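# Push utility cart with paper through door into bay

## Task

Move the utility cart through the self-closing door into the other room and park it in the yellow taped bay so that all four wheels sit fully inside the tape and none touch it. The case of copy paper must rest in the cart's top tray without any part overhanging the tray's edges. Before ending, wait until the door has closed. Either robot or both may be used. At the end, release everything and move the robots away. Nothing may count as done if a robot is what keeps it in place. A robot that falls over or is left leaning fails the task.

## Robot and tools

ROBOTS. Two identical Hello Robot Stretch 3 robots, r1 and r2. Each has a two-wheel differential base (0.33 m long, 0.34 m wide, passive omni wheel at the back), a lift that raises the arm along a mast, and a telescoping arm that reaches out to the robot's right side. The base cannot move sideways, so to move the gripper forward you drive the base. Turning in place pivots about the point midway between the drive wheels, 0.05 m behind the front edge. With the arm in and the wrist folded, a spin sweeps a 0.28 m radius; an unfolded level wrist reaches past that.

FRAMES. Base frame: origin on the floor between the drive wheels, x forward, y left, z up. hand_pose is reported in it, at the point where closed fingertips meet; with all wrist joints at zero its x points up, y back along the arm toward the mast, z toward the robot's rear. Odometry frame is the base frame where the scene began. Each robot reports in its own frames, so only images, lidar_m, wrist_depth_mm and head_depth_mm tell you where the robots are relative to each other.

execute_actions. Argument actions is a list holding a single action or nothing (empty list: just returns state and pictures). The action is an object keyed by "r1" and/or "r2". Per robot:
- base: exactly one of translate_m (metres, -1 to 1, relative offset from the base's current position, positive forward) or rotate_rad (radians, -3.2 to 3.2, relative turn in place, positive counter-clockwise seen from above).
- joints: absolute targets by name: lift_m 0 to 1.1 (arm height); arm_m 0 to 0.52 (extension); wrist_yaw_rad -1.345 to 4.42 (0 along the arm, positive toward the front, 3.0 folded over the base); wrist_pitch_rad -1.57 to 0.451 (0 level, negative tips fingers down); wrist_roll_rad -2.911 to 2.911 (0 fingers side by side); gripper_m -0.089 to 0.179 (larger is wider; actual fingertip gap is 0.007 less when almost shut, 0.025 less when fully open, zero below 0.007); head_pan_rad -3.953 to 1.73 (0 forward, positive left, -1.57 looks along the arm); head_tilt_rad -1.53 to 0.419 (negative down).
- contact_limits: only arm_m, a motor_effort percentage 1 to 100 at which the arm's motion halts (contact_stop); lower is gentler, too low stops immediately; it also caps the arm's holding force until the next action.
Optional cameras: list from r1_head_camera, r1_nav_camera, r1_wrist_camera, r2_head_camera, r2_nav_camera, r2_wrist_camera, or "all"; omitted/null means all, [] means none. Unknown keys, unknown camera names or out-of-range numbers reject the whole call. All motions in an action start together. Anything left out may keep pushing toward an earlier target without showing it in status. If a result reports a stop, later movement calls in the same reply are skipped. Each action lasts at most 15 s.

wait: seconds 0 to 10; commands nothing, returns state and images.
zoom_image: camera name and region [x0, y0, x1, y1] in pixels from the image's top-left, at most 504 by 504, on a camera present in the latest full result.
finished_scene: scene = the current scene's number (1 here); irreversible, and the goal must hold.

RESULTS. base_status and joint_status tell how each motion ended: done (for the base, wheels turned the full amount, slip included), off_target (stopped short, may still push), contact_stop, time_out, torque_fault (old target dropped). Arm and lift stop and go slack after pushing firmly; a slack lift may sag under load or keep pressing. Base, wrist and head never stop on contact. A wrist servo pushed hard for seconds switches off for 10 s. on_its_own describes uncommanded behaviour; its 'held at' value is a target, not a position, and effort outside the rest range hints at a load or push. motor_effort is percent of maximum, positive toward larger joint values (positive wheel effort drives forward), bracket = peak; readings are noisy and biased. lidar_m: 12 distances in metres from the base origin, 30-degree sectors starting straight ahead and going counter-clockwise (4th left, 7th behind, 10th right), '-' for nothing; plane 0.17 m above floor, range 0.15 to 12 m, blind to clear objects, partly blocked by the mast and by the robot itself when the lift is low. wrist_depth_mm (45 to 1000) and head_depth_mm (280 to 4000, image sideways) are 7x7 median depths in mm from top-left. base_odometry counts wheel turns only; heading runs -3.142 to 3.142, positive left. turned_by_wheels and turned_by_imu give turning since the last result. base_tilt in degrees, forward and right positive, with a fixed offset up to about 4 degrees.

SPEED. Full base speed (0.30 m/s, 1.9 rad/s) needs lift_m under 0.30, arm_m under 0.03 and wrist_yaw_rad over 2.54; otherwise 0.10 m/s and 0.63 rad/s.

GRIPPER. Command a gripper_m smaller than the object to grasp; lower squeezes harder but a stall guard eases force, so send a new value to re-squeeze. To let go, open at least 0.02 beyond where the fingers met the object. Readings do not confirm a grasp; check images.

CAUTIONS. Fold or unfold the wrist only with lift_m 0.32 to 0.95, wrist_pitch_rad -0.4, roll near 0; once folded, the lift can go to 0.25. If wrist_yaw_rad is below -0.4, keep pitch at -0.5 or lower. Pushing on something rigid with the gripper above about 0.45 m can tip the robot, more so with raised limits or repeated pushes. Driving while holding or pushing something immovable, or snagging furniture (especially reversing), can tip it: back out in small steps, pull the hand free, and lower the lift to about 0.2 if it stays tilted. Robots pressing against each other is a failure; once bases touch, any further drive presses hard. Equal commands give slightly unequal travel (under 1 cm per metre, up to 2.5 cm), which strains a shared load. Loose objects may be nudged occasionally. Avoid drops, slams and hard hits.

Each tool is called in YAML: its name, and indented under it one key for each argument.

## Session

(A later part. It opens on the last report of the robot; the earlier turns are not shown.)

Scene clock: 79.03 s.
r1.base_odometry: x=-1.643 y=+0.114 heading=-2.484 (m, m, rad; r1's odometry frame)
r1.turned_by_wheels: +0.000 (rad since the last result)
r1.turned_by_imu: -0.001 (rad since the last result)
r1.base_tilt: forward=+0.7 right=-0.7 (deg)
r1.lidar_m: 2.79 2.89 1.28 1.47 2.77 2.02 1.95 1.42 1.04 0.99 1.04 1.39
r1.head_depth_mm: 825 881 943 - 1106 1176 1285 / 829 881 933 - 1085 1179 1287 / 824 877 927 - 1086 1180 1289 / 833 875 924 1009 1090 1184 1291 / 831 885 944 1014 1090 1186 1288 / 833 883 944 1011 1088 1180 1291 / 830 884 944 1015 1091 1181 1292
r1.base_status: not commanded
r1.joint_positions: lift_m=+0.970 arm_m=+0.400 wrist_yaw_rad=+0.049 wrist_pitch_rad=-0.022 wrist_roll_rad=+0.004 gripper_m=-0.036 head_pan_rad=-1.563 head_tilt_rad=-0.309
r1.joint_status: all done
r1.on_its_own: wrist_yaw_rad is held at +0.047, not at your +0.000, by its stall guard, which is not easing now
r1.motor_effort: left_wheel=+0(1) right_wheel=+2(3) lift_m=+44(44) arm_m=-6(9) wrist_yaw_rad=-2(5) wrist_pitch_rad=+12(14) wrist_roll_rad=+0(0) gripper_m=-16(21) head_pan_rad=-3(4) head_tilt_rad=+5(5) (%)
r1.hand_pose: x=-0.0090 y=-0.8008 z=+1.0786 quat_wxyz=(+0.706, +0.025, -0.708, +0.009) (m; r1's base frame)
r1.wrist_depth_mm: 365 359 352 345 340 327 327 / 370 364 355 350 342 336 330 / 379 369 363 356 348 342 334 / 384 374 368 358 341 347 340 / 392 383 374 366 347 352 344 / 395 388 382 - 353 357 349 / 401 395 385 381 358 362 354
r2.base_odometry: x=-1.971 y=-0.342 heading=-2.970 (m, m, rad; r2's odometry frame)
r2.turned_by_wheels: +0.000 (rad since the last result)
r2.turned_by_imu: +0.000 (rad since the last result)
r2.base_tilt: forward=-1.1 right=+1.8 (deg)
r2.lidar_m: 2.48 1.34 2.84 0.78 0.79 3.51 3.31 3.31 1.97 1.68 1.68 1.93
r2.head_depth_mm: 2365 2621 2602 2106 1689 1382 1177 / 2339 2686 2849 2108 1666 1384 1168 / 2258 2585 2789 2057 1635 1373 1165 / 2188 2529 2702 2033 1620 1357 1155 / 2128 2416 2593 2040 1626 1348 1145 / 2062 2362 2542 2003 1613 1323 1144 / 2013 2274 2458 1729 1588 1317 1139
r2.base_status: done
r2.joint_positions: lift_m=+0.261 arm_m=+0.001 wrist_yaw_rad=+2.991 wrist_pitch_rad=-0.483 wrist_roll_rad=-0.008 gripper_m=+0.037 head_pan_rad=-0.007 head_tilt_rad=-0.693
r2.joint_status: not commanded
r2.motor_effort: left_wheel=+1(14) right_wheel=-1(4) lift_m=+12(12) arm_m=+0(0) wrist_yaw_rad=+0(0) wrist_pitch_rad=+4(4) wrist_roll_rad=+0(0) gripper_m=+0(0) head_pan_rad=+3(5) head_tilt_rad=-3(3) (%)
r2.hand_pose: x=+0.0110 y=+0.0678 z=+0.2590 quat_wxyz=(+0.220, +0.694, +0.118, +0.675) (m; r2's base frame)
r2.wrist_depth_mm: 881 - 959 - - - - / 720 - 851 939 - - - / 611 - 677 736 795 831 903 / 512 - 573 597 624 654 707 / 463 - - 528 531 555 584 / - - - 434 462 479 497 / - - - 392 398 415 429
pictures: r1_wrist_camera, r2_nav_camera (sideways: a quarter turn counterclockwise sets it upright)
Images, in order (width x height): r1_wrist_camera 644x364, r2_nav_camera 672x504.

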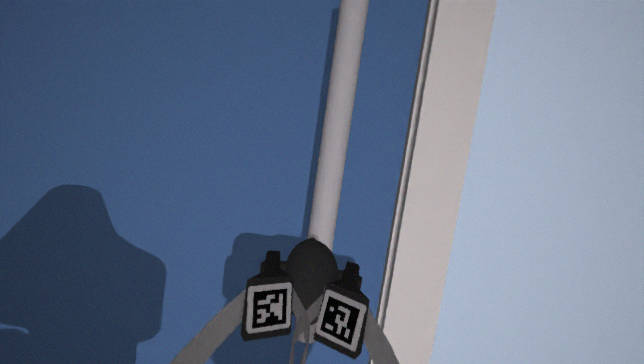

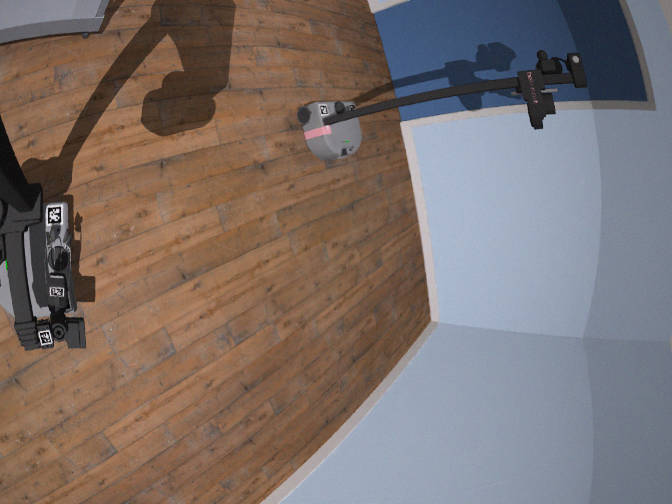

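Shift r1 ~5cm closer.

execute_actions:
  actions:
    - {"r1":{"base":{"rotate_rad":-0.5},"joints":{"gripper_m":0.12,"wrist_yaw_rad":0}},"r2":{"base":{"rotate_rad":-0.08}}}
  cameras: []

execute_actions:
  actions:
    - {"r1":{"base":{"translate_m":0.1}},"r2":{"base":{"translate_m":1}}}
  cameras: []

execute_actions:
  actions:
    - {"r1":{"base":{"rotate_rad":0.5}},"r2":{"base":{"translate_m":1}}}
  cameras: []

execute_actions:
  actions:
    - {"r1":{"base":{"translate_m":-0.077}},"r2":{"base":{"translate_m":0.3}}}
  cameras: []

execute_actions:
  actions:
    - {"r1":{"joints":{"arm_m":0.505}},"r2":{"base":{"rotate_rad":1.96}}}
  cameras: ["r1_wrist_camera"]

execute_actions:
  actions:
    - {"r1":{"joints":{"gripper_m":-0.05}}}
  cameras: ["r1_wrist_camera"]

execute_actions:
  actions:
    - {"r1":{"joints":{"arm_m":0.42}}}
  cameras: ["r1_wrist_camera","r2_nav_camera"]

Scene clock: 93.03 s.
r1.base_odometry: x=-1.643 y=+0.114 heading=-2.984 (m, m, rad; r1's odometry frame)
r1.turned_by_wheels: -0.500 (rad since the last result)
r1.turned_by_imu: -0.502 (rad since the last result)
r1.base_tilt: forward=+0.7 right=-0.7 (deg)
r1.lidar_m: 1.44 2.79 2.91 1.28 1.47 2.70 2.01 1.95 1.39 1.03 0.99 1.04
r1.head_depth_mm: 1134 1212 1298 - 1528 1644 1408 / 1064 1135 1203 - 1410 1515 1421 / 1008 1068 1133 - 1307 1413 1432 / 951 1007 1067 1134 1223 1307 1368 / 906 955 1008 1068 1140 1222 1302 / 861 907 956 1013 1073 1141 1220 / 823 862 903 954 1008 1070 1148
r1.base_status: done
r1.joint_positions: lift_m=+0.970 arm_m=+0.400 wrist_yaw_rad=+0.002 wrist_pitch_rad=-0.022 wrist_roll_rad=+0.004 gripper_m=+0.120 head_pan_rad=-1.563 head_tilt_rad=-0.309
r1.joint_status: all done
r1.motor_effort: left_wheel=+2(6) right_wheel=-1(8) lift_m=+45(44) arm_m=-6(6) wrist_yaw_rad=-1(4) wrist_pitch_rad=+12(12) wrist_roll_rad=+0(0) gripper_m=+0(78) head_pan_rad=-1(3) head_tilt_rad=+6(5) (%)
r1.hand_pose: x=-0.0210 y=-0.8010 z=+1.0786 quat_wxyz=(+0.706, +0.009, -0.708, -0.007) (m; r1's base frame)
r1.wrist_depth_mm: 336 369 414 475 548 651 814 / 345 378 424 488 571 678 855 / 349 383 434 497 583 705 902 / 353 395 450 512 608 731 952 / 361 397 463 525 622 784 998 / 370 - 471 546 635 818 - / 371 424 481 560 654 894 -
r2.base_odometry: x=-1.971 y=-0.342 heading=-3.050 (m, m, rad; r2's odometry frame)
r2.turned_by_wheels: -0.080 (rad since the last result)
r2.turned_by_imu: -0.077 (rad since the last result)
r2.base_tilt: forward=-1.1 right=+1.7 (deg)
r2.lidar_m: 2.49 1.34 2.73 0.78 0.78 3.36 3.35 3.31 2.08 1.69 1.67 1.85
r2.head_depth_mm: 2242 2354 2490 2119 1669 1381 1181 / 2446 2669 2742 2100 1668 1384 1172 / 2366 2690 2782 2073 1641 1372 1163 / 2274 2587 2742 2041 1641 1344 1163 / 2174 2459 2671 2024 1625 1346 1150 / 2092 2341 2555 1999 1601 1336 1142 / 2044 2272 2514 1984 1586 1328 1131
r2.base_status: done
r2.joint_positions: lift_m=+0.261 arm_m=+0.001 wrist_yaw_rad=+2.991 wrist_pitch_rad=-0.483 wrist_roll_rad=-0.008 gripper_m=+0.037 head_pan_rad=-0.007 head_tilt_rad=-0.693
r2.joint_status: not commanded
r2.motor_effort: left_wheel=+2(11) right_wheel=-2(5) lift_m=+11(12) arm_m=-1(0) wrist_yaw_rad=+0(1) wrist_pitch_rad=+4(4) wrist_roll_rad=+0(0) gripper_m=+0(1) head_pan_rad=+4(4) head_tilt_rad=-3(2) (%)
r2.hand_pose: x=+0.0110 y=+0.0678 z=+0.2590 quat_wxyz=(+0.220, +0.694, +0.118, +0.675) (m; r2's base frame)
r2.wrist_depth_mm: 854 - - - - - - / 719 - 850 918 984 - - / 605 - 674 711 773 831 894 / 512 - 576 598 625 668 708 / 461 - - 525 531 557 575 / - - - 427 466 479 493 / - - - 393 397 418 434
pictures: none
No camera images: the call's "cameras" was empty. Leave "cameras" out to get every camera's image.

Scene clock: 98.13 s.
r1.base_odometry: x=-1.742 y=+0.098 heading=-2.983 (m, m, rad; r1's odometry frame)
r1.turned_by_wheels: +0.000 (rad since the last result)
r1.turned_by_imu: -0.001 (rad since the last result)
r1.base_tilt: forward=+0.7 right=-0.7 (deg)
r1.lidar_m: 1.38 2.70 2.82 1.30 4.88 0.81 0.89 2.04 1.31 0.96 0.95 0.99
r1.head_depth_mm: 1076 1151 1239 - 1450 1579 1408 / 1011 1074 1146 - 1335 1454 1412 / 955 1015 1074 - 1242 1340 1390 / 905 955 1015 1070 1153 1244 1324 / 861 905 961 1018 1083 1153 1243 / 818 864 906 957 1010 1081 1161 / 774 819 856 903 967 1024 1092
r1.base_status: done
r1.joint_positions: lift_m=+0.970 arm_m=+0.400 wrist_yaw_rad=+0.002 wrist_pitch_rad=-0.022 wrist_roll_rad=+0.004 gripper_m=+0.120 head_pan_rad=-1.563 head_tilt_rad=-0.309
r1.joint_status: not commanded
r1.motor_effort: left_wheel=+2(4) right_wheel=-2(5) lift_m=+44(44) arm_m=-6(6) wrist_yaw_rad=-1(2) wrist_pitch_rad=+12(12) wrist_roll_rad=+0(0) gripper_m=+1(0) head_pan_rad=-3(3) head_tilt_rad=+5(5) (%)
r1.hand_pose: x=-0.0210 y=-0.8010 z=+1.0786 quat_wxyz=(+0.706, +0.009, -0.708, -0.007) (m; r1's base frame)
r1.wrist_depth_mm: 300 329 369 422 491 587 734 / 308 337 381 432 508 609 765 / 313 345 390 447 523 628 806 / 318 351 398 459 540 664 845 / 327 355 410 472 561 693 886 / 332 - 420 484 559 726 916 / 334 379 431 499 582 799 1000
r2.base_odometry: x=-2.966 y=-0.434 heading=-3.050 (m, m, rad; r2's odometry frame)
r2.turned_by_wheels: +0.000 (rad since the last result)
r2.turned_by_imu: +0.000 (rad since the last result)
r2.base_tilt: forward=-1.1 right=+1.7 (deg)
r2.lidar_m: 1.56 1.55 0.90 0.83 1.48 1.27 4.28 3.27 1.64 1.34 1.33 1.46
r2.head_depth_mm: 1569 1773 1951 1989 1682 1386 1175 / 1513 1724 2025 2091 1666 1378 1165 / 1441 1641 1932 2070 1648 1367 1162 / 1379 1582 1842 2011 1643 1354 1156 / 1335 1517 1744 1934 1622 1339 1145 / 1282 1445 1644 1875 1610 1328 1134 / 1239 1394 1576 1810 1591 1319 1135
r2.base_status: done
r2.joint_positions: lift_m=+0.261 arm_m=+0.001 wrist_yaw_rad=+2.991 wrist_pitch_rad=-0.483 wrist_roll_rad=-0.008 gripper_m=+0.037 head_pan_rad=-0.007 head_tilt_rad=-0.693
r2.joint_status: not commanded
r2.motor_effort: left_wheel=+1(13) right_wheel=-1(4) lift_m=+11(12) arm_m=-1(0) wrist_yaw_rad=+0(0) wrist_pitch_rad=+4(4) wrist_roll_rad=+0(0) gripper_m=+0(0) head_pan_rad=+5(5) head_tilt_rad=-2(2) (%)
r2.hand_pose: x=+0.0110 y=+0.0678 z=+0.2590 quat_wxyz=(+0.220, +0.694, +0.118, +0.675) (m; r2's base frame)
r2.wrist_depth_mm: 932 - - 797 872 - - / 725 - 860 779 745 - - / 602 - 661 718 775 814 899 / 509 - 577 598 619 662 701 / 467 - - 530 532 551 582 / - - - 430 463 473 494 / - - - 390 394 412 432
pictures: none
No camera images: the call's "cameras" was empty. Leave "cameras" out to get every camera's image.

Scene clock: 103.23 s.
r1.base_odometry: x=-1.742 y=+0.098 heading=-2.483 (m, m, rad; r1's odometry frame)
r1.turned_by_wheels: +0.500 (rad since the last result)
r1.turned_by_imu: +0.499 (rad since the last result)
r1.base_tilt: forward=+0.7 right=-0.7 (deg)
r1.lidar_m: 2.70 2.80 1.30 1.71 2.90 2.11 2.04 0.94 0.99 0.95 0.98 1.34
r1.head_depth_mm: 786 836 892 - 1044 1118 1225 / 782 831 883 - 1019 1115 1222 / 790 832 885 - 1037 1119 1222 / 788 837 896 969 1029 1118 1220 / 788 840 897 957 1032 1123 1231 / 790 837 893 957 1032 1125 1219 / 788 840 899 960 1036 1123 1231
r1.base_status: done
r1.joint_positions: lift_m=+0.970 arm_m=+0.400 wrist_yaw_rad=+0.002 wrist_pitch_rad=-0.022 wrist_roll_rad=+0.004 gripper_m=+0.120 head_pan_rad=-1.563 head_tilt_rad=-0.309
r1.joint_status: not commanded
r1.motor_effort: left_wheel=+0(3) right_wheel=+2(10) lift_m=+44(44) arm_m=-6(6) wrist_yaw_rad=-2(2) wrist_pitch_rad=+12(12) wrist_roll_rad=+0(0) gripper_m=+1(0) head_pan_rad=-3(3) head_tilt_rad=+5(4) (%)
r1.hand_pose: x=-0.0210 y=-0.8010 z=+1.0786 quat_wxyz=(+0.706, +0.009, -0.708, -0.008) (m; r1's base frame)
r1.wrist_depth_mm: 300 298 300 297 295 293 290 / 308 306 304 302 300 297 294 / 311 311 309 307 304 292 301 / 319 316 315 310 308 296 306 / 323 318 318 318 312 300 312 / 327 - 324 321 251 304 315 / 333 332 329 328 267 318 319
r2.base_odometry: x=-3.962 y=-0.526 heading=-3.049 (m, m, rad; r2's odometry frame)
r2.turned_by_wheels: +0.000 (rad since the last result)
r2.turned_by_imu: +0.000 (rad since the last result)
r2.base_tilt: forward=-1.1 right=+1.9 (deg)
r2.lidar_m: 0.62 0.62 0.68 1.04 1.08 1.08 2.64 2.40 1.21 0.99 0.98 0.76
r2.head_depth_mm: 593 687 815 991 1277 1387 1180 / 568 653 767 930 1171 1350 1169 / 543 623 725 866 1081 1293 1169 / 525 597 689 815 995 1264 1157 / 504 570 655 772 931 1171 1147 / 487 548 626 730 872 1085 1148 / 469 527 596 689 815 1008 1128
r2.base_status: done
r2.joint_positions: lift_m=+0.261 arm_m=+0.001 wrist_yaw_rad=+2.991 wrist_pitch_rad=-0.483 wrist_roll_rad=-0.008 gripper_m=+0.037 head_pan_rad=-0.007 head_tilt_rad=-0.693
r2.joint_status: not commanded
r2.motor_effort: left_wheel=+1(13) right_wheel=-1(4) lift_m=+12(12) arm_m=-1(1) wrist_yaw_rad=-1(1) wrist_pitch_rad=+4(4) wrist_roll_rad=+0(0) gripper_m=+0(0) head_pan_rad=+3(4) head_tilt_rad=-3(3) (%)
r2.hand_pose: x=+0.0110 y=+0.0678 z=+0.2590 quat_wxyz=(+0.220, +0.694, +0.118, +0.675) (m; r2's base frame)
r2.wrist_depth_mm: 803 - - - 805 627 506 / 710 - 856 948 823 642 521 / 609 - 678 727 761 675 543 / 513 - 569 593 629 638 550 / 464 - - 523 535 556 552 / - - - 432 459 474 497 / - - - 389 399 415 426
pictures: none
No camera images: the call's "cameras" was empty. Leave "cameras" out to get every camera's image.

Scene clock: 106.03 s.
r1.base_odometry: x=-1.681 y=+0.145 heading=-2.484 (m, m, rad; r1's odometry frame)
r1.turned_by_wheels: +0.000 (rad since the last result)
r1.turned_by_imu: -0.001 (rad since the last result)
r1.base_tilt: forward=+0.7 right=-0.7 (deg)
r1.lidar_m: 2.78 2.88 1.32 4.80 2.79 2.04 1.96 1.09 0.99 0.94 0.98 1.32
r1.head_depth_mm: 783 837 894 - 1052 1116 1218 / 780 832 884 - 1028 1116 1219 / 782 832 889 - 1033 1122 1228 / 787 831 888 971 1032 1124 1217 / 788 839 896 957 1036 1125 1225 / 789 838 896 960 1033 1127 1227 / 788 839 898 962 1040 1126 1229
r1.base_status: done
r1.joint_positions: lift_m=+0.970 arm_m=+0.400 wrist_yaw_rad=+0.002 wrist_pitch_rad=-0.022 wrist_roll_rad=+0.004 gripper_m=+0.120 head_pan_rad=-1.563 head_tilt_rad=-0.309
r1.joint_status: not commanded
r1.motor_effort: left_wheel=+0(2) right_wheel=+3(6) lift_m=+44(44) arm_m=-6(6) wrist_yaw_rad=-2(1) wrist_pitch_rad=+12(12) wrist_roll_rad=+0(0) gripper_m=+0(1) head_pan_rad=-2(2) head_tilt_rad=+5(5) (%)
r1.hand_pose: x=-0.0210 y=-0.8010 z=+1.0786 quat_wxyz=(+0.706, +0.009, -0.708, -0.008) (m; r1's base frame)
r1.wrist_depth_mm: 303 302 300 297 295 291 293 / 307 305 304 299 299 296 296 / 311 313 308 306 302 303 300 / 317 315 314 311 297 307 305 / 322 321 320 316 302 312 312 / 327 - 324 322 307 317 314 / 333 333 329 326 313 321 322
r2.base_odometry: x=-4.261 y=-0.554 heading=-3.049 (m, m, rad; r2's odometry frame)
r2.turned_by_wheels: +0.000 (rad since the last result)
r2.turned_by_imu: +0.000 (rad since the last result)
r2.base_tilt: forward=-1.1 right=+1.8 (deg)
r2.lidar_m: 0.34 0.34 0.37 0.58 3.54 1.22 2.79 2.14 1.08 0.88 0.83 0.42
r2.head_depth_mm: 302 349 412 505 649 918 1157 / 294 332 390 470 594 808 1126 / 288 317 369 441 548 722 1056 / - 303 350 414 507 656 921 / - 295 333 391 473 597 817 / - 288 318 370 441 549 729 / - - 304 351 416 509 659
r2.base_status: done
r2.joint_positions: lift_m=+0.261 arm_m=+0.001 wrist_yaw_rad=+2.991 wrist_pitch_rad=-0.483 wrist_roll_rad=-0.008 gripper_m=+0.037 head_pan_rad=-0.007 head_tilt_rad=-0.693
r2.joint_status: not commanded
r2.motor_effort: left_wheel=+2(13) right_wheel=-1(5) lift_m=+12(12) arm_m=-1(0) wrist_yaw_rad=+0(0) wrist_pitch_rad=+4(4) wrist_roll_rad=-1(0) gripper_m=+0(0) head_pan_rad=+5(4) head_tilt_rad=-3(3) (%)
r2.hand_pose: x=+0.0110 y=+0.0678 z=+0.2590 quat_wxyz=(+0.220, +0.694, +0.118, +0.675) (m; r2's base frame)
r2.wrist_depth_mm: 924 - - 641 457 352 285 / 734 - 857 693 477 363 295 / 609 - 670 662 507 376 305 / 517 - 581 598 521 395 314 / 456 - - 526 506 410 325 / - - - 427 464 413 337 / - - - 391 397 405 340
pictures: none
No camera images: the call's "cameras" was empty. Leave "cameras" out to get every camera's image.

Scene clock: 108.57 s.
r1.base_odometry: x=-1.681 y=+0.145 heading=-2.484 (m, m, rad; r1's odometry frame)
r1.turned_by_wheels: +0.000 (rad since the last result)
r1.turned_by_imu: -0.001 (rad since the last result)
r1.base_tilt: forward=+0.7 right=-0.7 (deg)
r1.lidar_m: 2.77 2.87 1.33 4.80 2.79 2.03 1.96 1.21 0.99 0.94 0.98 1.33
r1.head_depth_mm: 788 836 891 - 1047 1117 1224 / 785 833 882 969 1031 1114 1220 / 783 833 876 978 1030 1122 1223 / 789 831 889 971 1036 1125 1224 / 788 841 894 961 1036 1125 1222 / 790 839 898 965 1035 1121 1223 / 790 842 896 963 1037 1123 1230
r1.base_status: not commanded
r1.joint_positions: lift_m=+0.970 arm_m=+0.505 wrist_yaw_rad=+0.002 wrist_pitch_rad=-0.022 wrist_roll_rad=+0.004 gripper_m=+0.120 head_pan_rad=-1.563 head_tilt_rad=-0.309
r1.joint_status: all done
r1.motor_effort: left_wheel=+0(0) right_wheel=+3(3) lift_m=+44(44) arm_m=+6(7) wrist_yaw_rad=-1(1) wrist_pitch_rad=+12(12) wrist_roll_rad=+0(0) gripper_m=-1(1) head_pan_rad=-2(3) head_tilt_rad=+5(5) (%)
r1.hand_pose: x=-0.0210 y=-0.9052 z=+1.0786 quat_wxyz=(+0.706, +0.009, -0.708, -0.008) (m; r1's base frame)
r1.wrist_depth_mm: 200 199 199 129 196 183 192 / 203 203 201 131 199 185 195 / 207 205 205 135 202 187 199 / 210 209 208 135 206 190 203 / 214 212 211 139 208 194 206 / 217 - 214 140 213 197 209 / 221 220 219 216 216 213 213
r2.base_odometry: x=-4.261 y=-0.554 heading=-1.089 (m, m, rad; r2's odometry frame)
r2.turned_by_wheels: +1.960 (rad since the last result)
r2.turned_by_imu: +1.918 (rad since the last result)
r2.base_tilt: forward=-1.0 right=+1.8 (deg)
r2.lidar_m: 1.39 1.22 2.42 3.24 1.23 0.91 0.88 0.47 0.35 0.34 0.35 0.49
r2.head_depth_mm: 899 875 905 878 850 827 801 / 1441 1374 1322 1233 1214 1165 1092 / 2120 2270 2425 1981 1653 1356 1168 / 3132 3688 2761 2064 1640 1359 1159 / 3220 3639 2676 2050 1624 1345 1148 / 3221 3613 2657 2000 1605 1340 1142 / 3257 3702 2660 1979 1481 1320 1139
r2.base_status: done
r2.joint_positions: lift_m=+0.261 arm_m=+0.001 wrist_yaw_rad=+2.991 wrist_pitch_rad=-0.483 wrist_roll_rad=-0.008 gripper_m=+0.037 head_pan_rad=-0.007 head_tilt_rad=-0.693
r2.joint_status: not commanded
r2.motor_effort: left_wheel=-4(12) right_wheel=+1(6) lift_m=+11(11) arm_m=+0(1) wrist_yaw_rad=-1(0) wrist_pitch_rad=+5(4) wrist_roll_rad=+0(0) gripper_m=+0(0) head_pan_rad=+4(4) head_tilt_rad=-3(3) (%)
r2.hand_pose: x=+0.0110 y=+0.0678 z=+0.2590 quat_wxyz=(+0.220, +0.694, +0.118, +0.675) (m; r2's base frame)
r2.wrist_depth_mm: 924 - - - - - - / 718 - 844 921 - - 865 / 611 - 681 716 769 833 821 / 515 - 576 612 639 666 702 / 461 - - 519 531 556 582 / - - - 429 461 474 498 / - - - 393 400 414 431
pictures: r1_wrist_camera
Images, in order (width x height): r1_wrist_camera 644x364.

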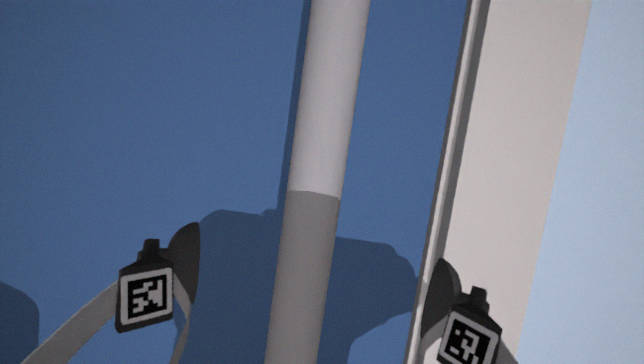

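Scene clock: 110.77 s.
r1.base_odometry: x=-1.681 y=+0.145 heading=-2.483 (m, m, rad; r1's odometry frame)
r1.turned_by_wheels: +0.000 (rad since the last result)
r1.turned_by_imu: +0.000 (rad since the last result)
r1.base_tilt: forward=+0.6 right=-0.7 (deg)
r1.lidar_m: 2.77 2.88 1.32 4.80 2.79 2.04 1.96 1.21 0.98 0.94 0.98 1.33
r1.head_depth_mm: 787 835 891 - 1040 1123 1220 / 783 829 880 968 1027 1123 1219 / 782 830 881 972 1026 1113 1217 / 784 825 876 964 1030 1111 1218 / 784 836 891 955 1030 1116 1222 / 784 833 891 955 1035 1118 1221 / 788 839 891 955 1032 1123 1223
r1.base_status: not commanded
r1.joint_positions: lift_m=+0.970 arm_m=+0.505 wrist_yaw_rad=+0.011 wrist_pitch_rad=-0.021 wrist_roll_rad=+0.004 gripper_m=-0.048 head_pan_rad=-1.563 head_tilt_rad=-0.309
r1.joint_status: all done
r1.motor_effort: left_wheel=+4(4) right_wheel=-7(7) lift_m=+44(44) arm_m=+2(6) wrist_yaw_rad=-8(9) wrist_pitch_rad=+12(12) wrist_roll_rad=+0(0) gripper_m=-31(97) head_pan_rad=-2(2) head_tilt_rad=+6(5) (%)
r1.hand_pose: x=-0.0187 y=-0.9055 z=+1.0788 quat_wxyz=(+0.706, +0.012, -0.708, -0.004) (m; r1's base frame)
r1.wrist_depth_mm: 197 195 193 123 190 181 189 / 200 198 196 125 192 183 193 / 204 202 200 126 196 186 196 / 207 204 203 130 198 189 199 / 211 208 205 130 202 192 204 / 214 211 208 130 204 195 206 / 216 215 214 133 207 199 210
r2.base_odometry: x=-4.261 y=-0.554 heading=-1.089 (m, m, rad; r2's odometry frame)
r2.turned_by_wheels: +0.000 (rad since the last result)
r2.turned_by_imu: +0.000 (rad since the last result)
r2.base_tilt: forward=-1.1 right=+1.7 (deg)
r2.lidar_m: 1.38 1.22 2.43 3.23 1.23 0.91 0.87 0.48 0.35 0.34 0.35 0.49
r2.head_depth_mm: 886 892 900 877 850 827 802 / 1442 1345 1297 1244 1207 1164 1088 / 2112 2268 2400 1984 1624 1369 1161 / 3201 3661 2760 2035 1637 1355 1156 / 3202 3617 2736 2015 1616 1340 1146 / 3225 3577 2697 2003 1597 1331 1142 / 3213 3645 2644 1988 1480 1327 1131
r2.base_status: not commanded
r2.joint_positions: lift_m=+0.261 arm_m=+0.001 wrist_yaw_rad=+2.991 wrist_pitch_rad=-0.483 wrist_roll_rad=-0.008 gripper_m=+0.037 head_pan_rad=-0.007 head_tilt_rad=-0.693
r2.joint_status: not commanded
r2.motor_effort: left_wheel=-4(4) right_wheel=+1(1) lift_m=+11(11) arm_m=-1(1) wrist_yaw_rad=+0(0) wrist_pitch_rad=+4(4) wrist_roll_rad=+0(0) gripper_m=+0(0) head_pan_rad=+3(5) head_tilt_rad=-3(2) (%)
r2.hand_pose: x=+0.0110 y=+0.0678 z=+0.2590 quat_wxyz=(+0.220, +0.694, +0.118, +0.675) (m; r2's base frame)
r2.wrist_depth_mm: 920 - - - - - - / 731 - 849 924 - - 883 / 608 - 683 723 781 829 832 / 512 - 573 593 622 664 705 / 465 - - 523 536 553 587 / - - - 430 462 472 502 / - - - 389 399 420 434
pictures: r1_wrist_camera
Images, in order (width x height): r1_wrist_camera 644x364.

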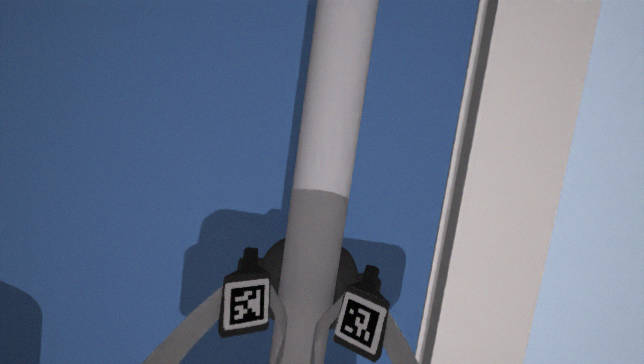

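Scene clock: 112.60 s.
r1.base_odometry: x=-1.681 y=+0.145 heading=-2.483 (m, m, rad; r1's odometry frame)
r1.turned_by_wheels: +0.001 (rad since the last result)
r1.turned_by_imu: +0.000 (rad since the last result)
r1.base_tilt: forward=+0.7 right=-0.7 (deg)
r1.lidar_m: 2.78 2.88 1.32 4.82 2.78 2.04 1.96 1.21 0.98 0.86 0.92 1.32
r1.head_depth_mm: 786 838 896 - 1054 1119 1219 / 783 834 883 976 1030 1115 1224 / 721 762 802 - 940 1017 1111 / 713 750 799 875 937 1019 1118 / 720 764 820 879 949 1033 1133 / 726 773 830 889 965 1052 1153 / 734 782 836 902 980 1065 1171
r1.base_status: not commanded
r1.joint_positions: lift_m=+0.970 arm_m=+0.421 wrist_yaw_rad=+0.031 wrist_pitch_rad=-0.022 wrist_roll_rad=+0.004 gripper_m=-0.039 head_pan_rad=-1.563 head_tilt_rad=-0.309
r1.joint_status: all done
r1.on_its_own: gripper_m is held at -0.040, not at your -0.050, by its stall guard, which is still easing; right_wheel is at rest, and its effort (-21) is outside its rest range (-18 to +18); wrist_yaw_rad is at rest, and its effort (-25) is outside its rest range (-12 to +12)
r1.motor_effort: left_wheel=+9(9) right_wheel=-21(21) lift_m=+44(44) arm_m=-8(11) wrist_yaw_rad=-25(25) wrist_pitch_rad=+12(12) wrist_roll_rad=+0(0) gripper_m=-25(31) head_pan_rad=-2(3) head_tilt_rad=+5(5) (%)
r1.hand_pose: x=-0.0136 y=-0.8211 z=+1.0786 quat_wxyz=(+0.706, +0.019, -0.708, +0.003) (m; r1's base frame)
r1.wrist_depth_mm: 220 211 202 123 187 257 267 / 223 215 205 125 188 263 271 / 227 217 209 128 190 267 274 / 231 220 210 129 193 278 277 / 233 224 214 133 198 283 282 / 237 226 - 131 199 290 287 / 241 233 219 133 202 295 288
r2.base_odometry: x=-4.261 y=-0.554 heading=-1.089 (m, m, rad; r2's odometry frame)
r2.turned_by_wheels: +0.000 (rad since the last result)
r2.turned_by_imu: +0.000 (rad since the last result)
r2.base_tilt: forward=-1.0 right=+1.7 (deg)
r2.lidar_m: 1.03 1.22 2.42 3.27 1.23 0.91 0.88 0.48 0.35 0.34 0.35 0.49
r2.head_depth_mm: 3106 888 898 878 848 826 802 / 961 983 1196 1205 1214 1164 1090 / 2831 2562 2428 1863 1588 1367 1162 / 3152 3734 2751 2048 1630 1360 1158 / 3162 3616 2730 2038 1624 1351 1149 / 3213 3651 2650 2013 1600 1329 1138 / 3228 3632 2643 1967 1470 1325 1135
r2.base_status: not commanded
r2.joint_positions: lift_m=+0.261 arm_m=+0.001 wrist_yaw_rad=+2.991 wrist_pitch_rad=-0.483 wrist_roll_rad=-0.008 gripper_m=+0.037 head_pan_rad=-0.007 head_tilt_rad=-0.693
r2.joint_status: not commanded
r2.motor_effort: left_wheel=-4(4) right_wheel=+1(1) lift_m=+11(11) arm_m=-1(1) wrist_yaw_rad=-1(0) wrist_pitch_rad=+4(4) wrist_roll_rad=+0(0) gripper_m=+0(0) head_pan_rad=+3(4) head_tilt_rad=-3(3) (%)
r2.hand_pose: x=+0.0110 y=+0.0678 z=+0.2590 quat_wxyz=(+0.220, +0.694, +0.118, +0.675) (m; r2's base frame)
r2.wrist_depth_mm: 914 - - - - - - / 732 - 844 935 994 - 864 / 601 - 669 734 773 843 820 / 509 - 574 606 631 667 714 / 460 - - 524 533 550 582 / - - - 435 461 480 502 / - - - 391 398 412 430
pictures: r1_wrist_camera, r2_nav_camera (sideways: a quarter turn counterclockwise sets it upright)
Images, in order (width x height): r1_wrist_camera 644x364, r2_nav_camera 672x504.

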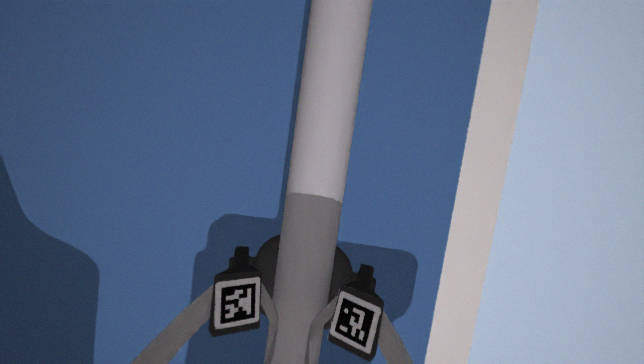

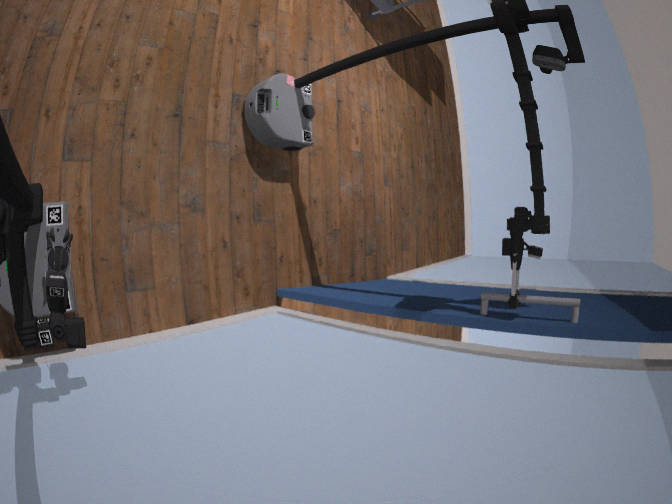

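execute_actions:
  actions:
    - {"r1":{"base":{"translate_m":0.04},"joints":{"arm_m":0.3}},"r2":{"base":{"rotate_rad":-0.1}}}
  cameras: []

execute_actions:
  actions:
    - {"r1":{"base":{"translate_m":0.04},"joints":{"arm_m":0.2}},"r2":{"base":{"translate_m":0.3}}}
  cameras: []

execute_actions:
  actions:
    - {"r1":{"base":{"translate_m":0.057},"joints":{"arm_m":0.1}},"r2":{"base":{"translate_m":0.3}}}
  cameras: []

execute_actions:
  actions:
    - {"r1":{"base":{"translate_m":0.075},"joints":{"arm_m":0.0}},"r2":{"base":{"translate_m":0.3}}}
  cameras: ["r1_wrist_camera","r2_nav_camera"]

Scene clock: 127.37 s.
r1.base_odometry: x=-1.713 y=+0.121 heading=-2.483 (m, m, rad; r1's odometry frame)
r1.turned_by_wheels: +0.000 (rad since the last result)
r1.turned_by_imu: -0.011 (rad since the last result)
r1.base_tilt: forward=+0.7 right=-0.7 (deg)
r1.lidar_m: 2.73 2.83 1.31 1.88 2.86 2.09 2.00 1.25 0.99 0.74 0.83 1.31
r1.head_depth_mm: 787 838 895 931 1044 1121 1225 / 774 825 881 - 1047 1106 1211 / 601 639 677 - 813 861 945 / 616 653 698 757 820 885 976 / 629 671 718 776 838 916 1006 / 643 687 737 795 866 945 1049 / 659 701 758 819 888 980 1085
r1.base_status: done
r1.joint_positions: lift_m=+0.970 arm_m=+0.301 wrist_yaw_rad=+0.028 wrist_pitch_rad=-0.024 wrist_roll_rad=+0.004 gripper_m=-0.020 head_pan_rad=-1.563 head_tilt_rad=-0.309
r1.joint_status: all done
r1.on_its_own: wrist_yaw_rad is held at +0.048, not at your +0.000, by its stall guard, which is not easing now; gripper_m is held at -0.021, not at your -0.050, by its stall guard, which is not easing now; wrist_yaw_rad is at rest, and its effort (+15) is outside its rest range (-12 to +12)
r1.motor_effort: left_wheel=-3(17) right_wheel=+10(33) lift_m=+44(44) arm_m=-7(12) wrist_yaw_rad=+15(38) wrist_pitch_rad=+13(13) wrist_roll_rad=+0(0) gripper_m=-21(23) head_pan_rad=-2(4) head_tilt_rad=+5(5) (%)
r1.hand_pose: x=-0.0142 y=-0.7010 z=+1.0782 quat_wxyz=(+0.706, +0.019, -0.708, +0.001) (m; r1's base frame)
r1.wrist_depth_mm: 254 236 218 200 186 180 381 / 260 239 220 130 188 386 386 / 263 243 222 130 191 392 393 / 265 245 225 133 192 404 399 / 270 247 228 135 195 412 405 / 274 251 235 134 194 416 411 / 277 256 232 137 196 422 421
r2.base_odometry: x=-4.261 y=-0.554 heading=-1.189 (m, m, rad; r2's odometry frame)
r2.turned_by_wheels: -0.100 (rad since the last result)
r2.turned_by_imu: -0.096 (rad since the last result)
r2.base_tilt: forward=-1.1 right=+1.7 (deg)
r2.lidar_m: 0.98 1.26 2.42 5.03 1.37 0.93 0.88 0.53 0.36 0.34 0.35 0.45
r2.head_depth_mm: 709 715 719 723 726 726 730 / 3394 927 962 969 976 981 986 / 1679 2009 2557 2010 1449 1297 1161 / 897 1011 1725 1913 1599 1349 1156 / 3267 3619 2722 2011 1617 1342 1148 / 3178 3604 2665 1999 1592 1336 1141 / 852 3522 2622 1980 1577 1326 1137
r2.base_status: done
r2.joint_positions: lift_m=+0.261 arm_m=+0.001 wrist_yaw_rad=+2.991 wrist_pitch_rad=-0.483 wrist_roll_rad=-0.008 gripper_m=+0.037 head_pan_rad=-0.007 head_tilt_rad=-0.693
r2.joint_status: not commanded
r2.motor_effort: left_wheel=+1(10) right_wheel=-1(4) lift_m=+11(12) arm_m=-1(1) wrist_yaw_rad=-1(0) wrist_pitch_rad=+4(4) wrist_roll_rad=-1(0) gripper_m=+0(0) head_pan_rad=+4(4) head_tilt_rad=-3(3) (%)
r2.hand_pose: x=+0.0110 y=+0.0678 z=+0.2590 quat_wxyz=(+0.220, +0.694, +0.118, +0.675) (m; r2's base frame)
r2.wrist_depth_mm: 921 - - - - - - / 725 - 861 923 - - 845 / 608 - 684 722 785 825 857 / 516 - 570 600 618 663 708 / 457 - - 523 535 553 580 / - - - 433 462 475 491 / - - - 391 395 417 432
pictures: none
No camera images: the call's "cameras" was empty. Leave "cameras" out to get every camera's image.

Scene clock: 130.17 s.
r1.base_odometry: x=-1.744 y=+0.096 heading=-2.483 (m, m, rad; r1's odometry frame)
r1.turned_by_wheels: +0.000 (rad since the last result)
r1.turned_by_imu: -0.001 (rad since the last result)
r1.base_tilt: forward=+0.7 right=-0.7 (deg)
r1.lidar_m: 2.70 2.79 1.30 1.56 2.93 2.13 2.04 1.03 0.99 0.63 0.75 1.33
r1.head_depth_mm: 786 836 893 941 1022 1137 1228 / 514 549 586 607 - 757 1173 / 519 545 573 611 - 759 813 / 535 569 611 657 719 779 855 / 553 593 635 686 744 815 901 / 573 615 662 716 782 861 958 / 593 638 690 751 822 910 1016
r1.base_status: done
r1.joint_positions: lift_m=+0.970 arm_m=+0.201 wrist_yaw_rad=-0.006 wrist_pitch_rad=-0.025 wrist_roll_rad=+0.004 gripper_m=-0.020 head_pan_rad=-1.563 head_tilt_rad=-0.309
r1.joint_status: all done
r1.on_its_own: gripper_m is held at -0.021, not at your -0.050, by its stall guard, which is not easing now
r1.motor_effort: left_wheel=+0(13) right_wheel=+2(40) lift_m=+44(44) arm_m=-8(10) wrist_yaw_rad=+1(56) wrist_pitch_rad=+14(14) wrist_roll_rad=+0(0) gripper_m=-20(27) head_pan_rad=-1(2) head_tilt_rad=+5(6) (%)
r1.hand_pose: x=-0.0231 y=-0.6011 z=+1.0778 quat_wxyz=(+0.706, +0.007, -0.708, -0.011) (m; r1's base frame)
r1.wrist_depth_mm: 284 254 227 132 184 176 486 / 287 257 228 129 187 178 493 / 289 260 231 133 189 501 500 / 294 262 233 134 190 510 513 / 299 266 236 137 192 520 518 / 303 269 246 136 192 530 529 / 307 275 239 138 191 542 541
r2.base_odometry: x=-4.149 y=-0.832 heading=-1.189 (m, m, rad; r2's odometry frame)
r2.turned_by_wheels: +0.000 (rad since the last result)
r2.turned_by_imu: +0.000 (rad since the last result)
r2.base_tilt: forward=-1.2 right=+1.7 (deg)
r2.lidar_m: 0.74 1.05 1.09 5.46 1.83 1.25 1.17 0.49 0.34 0.31 0.32 0.41
r2.head_depth_mm: 3134 631 662 665 667 669 673 / 3128 3549 2834 860 897 906 909 / 1369 1623 2014 2084 1647 1294 1141 / 804 955 1163 1499 1574 1362 1151 / 610 697 804 1003 1270 1314 1148 / 2927 3258 2657 1980 1596 1334 1145 / 2990 3367 2635 1996 1582 1320 1132
r2.base_status: done
r2.joint_positions: lift_m=+0.261 arm_m=+0.001 wrist_yaw_rad=+2.991 wrist_pitch_rad=-0.483 wrist_roll_rad=-0.008 gripper_m=+0.037 head_pan_rad=-0.007 head_tilt_rad=-0.693
r2.joint_status: not commanded
r2.motor_effort: left_wheel=+1(13) right_wheel=-1(3) lift_m=+11(11) arm_m=-1(1) wrist_yaw_rad=+0(1) wrist_pitch_rad=+4(4) wrist_roll_rad=-1(0) gripper_m=+0(0) head_pan_rad=+4(4) head_tilt_rad=-3(2) (%)
r2.hand_pose: x=+0.0110 y=+0.0678 z=+0.2590 quat_wxyz=(+0.220, +0.694, +0.118, +0.675) (m; r2's base frame)
r2.wrist_depth_mm: 921 - - - - 937 - / 724 - 847 928 996 792 771 / 608 - 679 724 778 797 829 / 513 - 576 597 623 666 698 / 465 - - 523 533 554 576 / - - - 432 458 472 500 / - - - 389 399 415 430
pictures: none
No camera images: the call's "cameras" was empty. Leave "cameras" out to get every camera's image.

Scene clock: 132.97 s.
r1.base_odometry: x=-1.789 y=+0.061 heading=-2.483 (m, m, rad; r1's odometry frame)
r1.turned_by_wheels: +0.000 (rad since the last result)
r1.turned_by_imu: -0.001 (rad since the last result)
r1.base_tilt: forward=+0.7 right=-0.7 (deg)
r1.lidar_m: 2.64 2.74 1.29 1.28 2.99 2.19 2.10 0.84 0.88 0.53 0.68 1.33
r1.head_depth_mm: 421 811 869 939 - - - / 420 447 477 511 - - - / 440 460 436 469 - - - / 459 491 526 568 616 675 743 / 482 517 556 603 658 725 807 / 506 545 589 641 702 776 876 / 533 575 627 686 755 846 960
r1.base_status: done
r1.joint_positions: lift_m=+0.970 arm_m=+0.101 wrist_yaw_rad=-0.051 wrist_pitch_rad=-0.027 wrist_roll_rad=+0.004 gripper_m=-0.020 head_pan_rad=-1.563 head_tilt_rad=-0.309
r1.joint_status: all done
r1.on_its_own: wrist_yaw_rad is held at -0.052, not at your +0.000, by its stall guard, which is not easing now; gripper_m is held at -0.021, not at your -0.050, by its stall guard, which is not easing now
r1.motor_effort: left_wheel=+0(10) right_wheel=+2(28) lift_m=+44(44) arm_m=-7(13) wrist_yaw_rad=+1(48) wrist_pitch_rad=+15(15) wrist_roll_rad=+0(0) gripper_m=-20(25) head_pan_rad=-4(2) head_tilt_rad=+5(5) (%)
r1.hand_pose: x=-0.0346 y=-0.5006 z=+1.0774 quat_wxyz=(+0.705, -0.008, -0.708, -0.028) (m; r1's base frame)
r1.wrist_depth_mm: 321 275 237 132 183 173 596 / 329 278 239 130 187 174 619 / 331 282 241 134 188 177 626 / 332 284 243 134 189 631 633 / 338 287 246 139 191 636 649 / 340 289 258 138 189 653 663 / 347 297 248 140 188 670 674
r2.base_odometry: x=-4.037 y=-1.110 heading=-1.189 (m, m, rad; r2's odometry frame)
r2.turned_by_wheels: +0.000 (rad since the last result)
r2.turned_by_imu: +0.000 (rad since the last result)
r2.base_tilt: forward=-1.0 right=+1.7 (deg)
r2.lidar_m: 0.54 0.50 0.88 5.47 2.29 1.56 1.47 0.45 0.31 0.29 0.29 0.38
r2.head_depth_mm: 2910 3307 2898 2129 1626 614 615 / 2706 3261 2814 2099 1666 1374 830 / 1050 1291 1546 1884 1650 1362 1161 / 760 883 1053 1311 1547 1351 1156 / 595 670 764 889 1067 1251 1145 / 487 537 595 673 770 912 1115 / 412 447 494 563 1458 1315 1134
r2.base_status: done
r2.joint_positions: lift_m=+0.261 arm_m=+0.001 wrist_yaw_rad=+2.991 wrist_pitch_rad=-0.483 wrist_roll_rad=-0.008 gripper_m=+0.037 head_pan_rad=-0.007 head_tilt_rad=-0.693
r2.joint_status: not commanded
r2.motor_effort: left_wheel=+2(12) right_wheel=-1(4) lift_m=+11(11) arm_m=+0(1) wrist_yaw_rad=+1(1) wrist_pitch_rad=+4(4) wrist_roll_rad=+0(0) gripper_m=+0(0) head_pan_rad=+4(4) head_tilt_rad=-2(3) (%)
r2.hand_pose: x=+0.0110 y=+0.0678 z=+0.2590 quat_wxyz=(+0.220, +0.694, +0.118, +0.675) (m; r2's base frame)
r2.wrist_depth_mm: 908 - - - 871 - - / 720 - 854 945 733 713 - / 613 - 682 722 755 779 903 / 514 - 582 601 627 667 706 / 463 - - 527 530 551 541 / - - - 433 461 475 479 / - - - 392 396 416 431
pictures: none
No camera images: the call's "cameras" was empty. Leave "cameras" out to get every camera's image.

Scene clock: 135.77 s.
r1.base_odometry: x=-1.849 y=+0.016 heading=-2.483 (m, m, rad; r1's odometry frame)
r1.turned_by_wheels: +0.000 (rad since the last result)
r1.turned_by_imu: -0.001 (rad since the last result)
r1.base_tilt: forward=+0.7 right=-0.7 (deg)
r1.lidar_m: 2.56 2.66 1.28 1.27 3.12 2.26 2.17 1.36 0.43 0.43 0.61 1.32
r1.head_depth_mm: 329 348 369 394 421 444 - / 347 360 379 405 387 - - / 367 389 416 448 475 - - / 390 417 448 485 527 577 640 / 415 446 482 524 575 635 710 / 445 480 521 572 631 710 804 / 478 520 568 629 704 796 920
r1.base_status: done
r1.joint_positions: lift_m=+0.970 arm_m=+0.000 wrist_yaw_rad=-0.103 wrist_pitch_rad=-0.028 wrist_roll_rad=+0.004 gripper_m=-0.020 head_pan_rad=-1.563 head_tilt_rad=-0.309
r1.joint_status: all done
r1.on_its_own: wrist_yaw_rad is held at -0.103, not at your +0.000, by its stall guard, which is not easing now; gripper_m is held at -0.021, not at your -0.050, by its stall guard, which is not easing now
r1.motor_effort: left_wheel=+0(5) right_wheel=+2(23) lift_m=+44(44) arm_m=-7(11) wrist_yaw_rad=+1(41) wrist_pitch_rad=+15(15) wrist_roll_rad=+0(0) gripper_m=-20(25) head_pan_rad=-2(2) head_tilt_rad=+5(5) (%)
r1.hand_pose: x=-0.0477 y=-0.3996 z=+1.0770 quat_wxyz=(+0.704, -0.026, -0.708, -0.047) (m; r1's base frame)
r1.wrist_depth_mm: 377 303 251 134 182 168 430 / 379 306 253 131 187 171 736 / 385 308 253 136 188 172 774 / 387 308 255 136 189 176 784 / 393 311 258 140 189 773 794 / 399 316 272 140 187 786 820 / 401 325 257 141 184 818 821
r2.base_odometry: x=-3.926 y=-1.389 heading=-1.189 (m, m, rad; r2's odometry frame)
r2.turned_by_wheels: +0.000 (rad since the last result)
r2.turned_by_imu: +0.000 (rad since the last result)
r2.base_tilt: forward=-1.1 right=+1.7 (deg)
r2.lidar_m: 0.51 0.36 0.35 2.04 2.76 1.88 1.54 0.41 0.28 0.25 0.25 3.17
r2.head_depth_mm: 2641 2982 2924 2123 1674 1385 1181 / 925 1097 2682 2082 1674 1380 1166 / 763 917 1137 1408 1596 1376 1167 / 616 710 836 1022 1313 1355 1157 / 513 578 661 774 928 1169 1150 / 442 490 547 622 716 851 1046 / 387 424 467 520 585 671 779
r2.base_status: done
r2.joint_positions: lift_m=+0.261 arm_m=+0.001 wrist_yaw_rad=+2.991 wrist_pitch_rad=-0.483 wrist_roll_rad=-0.008 gripper_m=+0.037 head_pan_rad=-0.007 head_tilt_rad=-0.693
r2.joint_status: not commanded
r2.motor_effort: left_wheel=+1(14) right_wheel=-1(4) lift_m=+12(11) arm_m=-1(1) wrist_yaw_rad=+0(0) wrist_pitch_rad=+4(4) wrist_roll_rad=+0(0) gripper_m=+0(0) head_pan_rad=+4(4) head_tilt_rad=-2(3) (%)
r2.hand_pose: x=+0.0110 y=+0.0678 z=+0.2590 quat_wxyz=(+0.220, +0.694, +0.118, +0.675) (m; r2's base frame)
r2.wrist_depth_mm: 919 - - 803 - 330 307 / 720 - 846 670 676 358 329 / 610 - 674 708 711 390 363 / 517 - 579 599 497 429 392 / 461 - - 527 514 475 435 / - - - 428 462 473 470 / - - - 391 397 417 432
pictures: r1_wrist_camera, r2_nav_camera (sideways: a quarter turn counterclockwise sets it upright)
Images, in order (width x height): r1_wrist_camera 644x364, r2_nav_camera 672x504.

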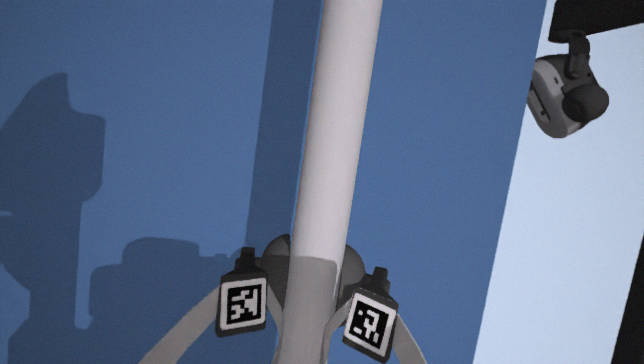

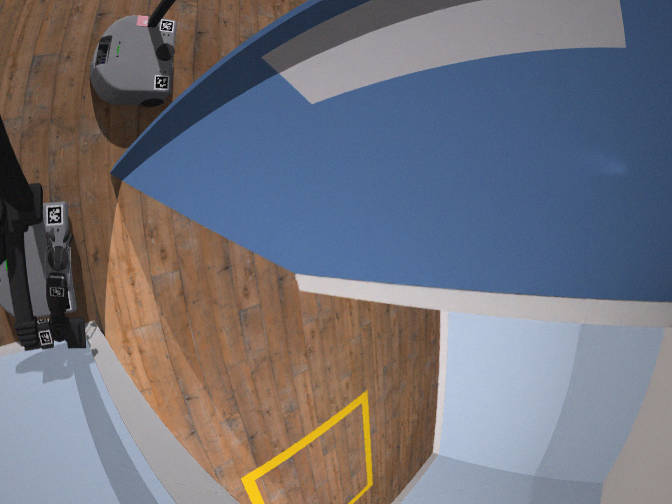

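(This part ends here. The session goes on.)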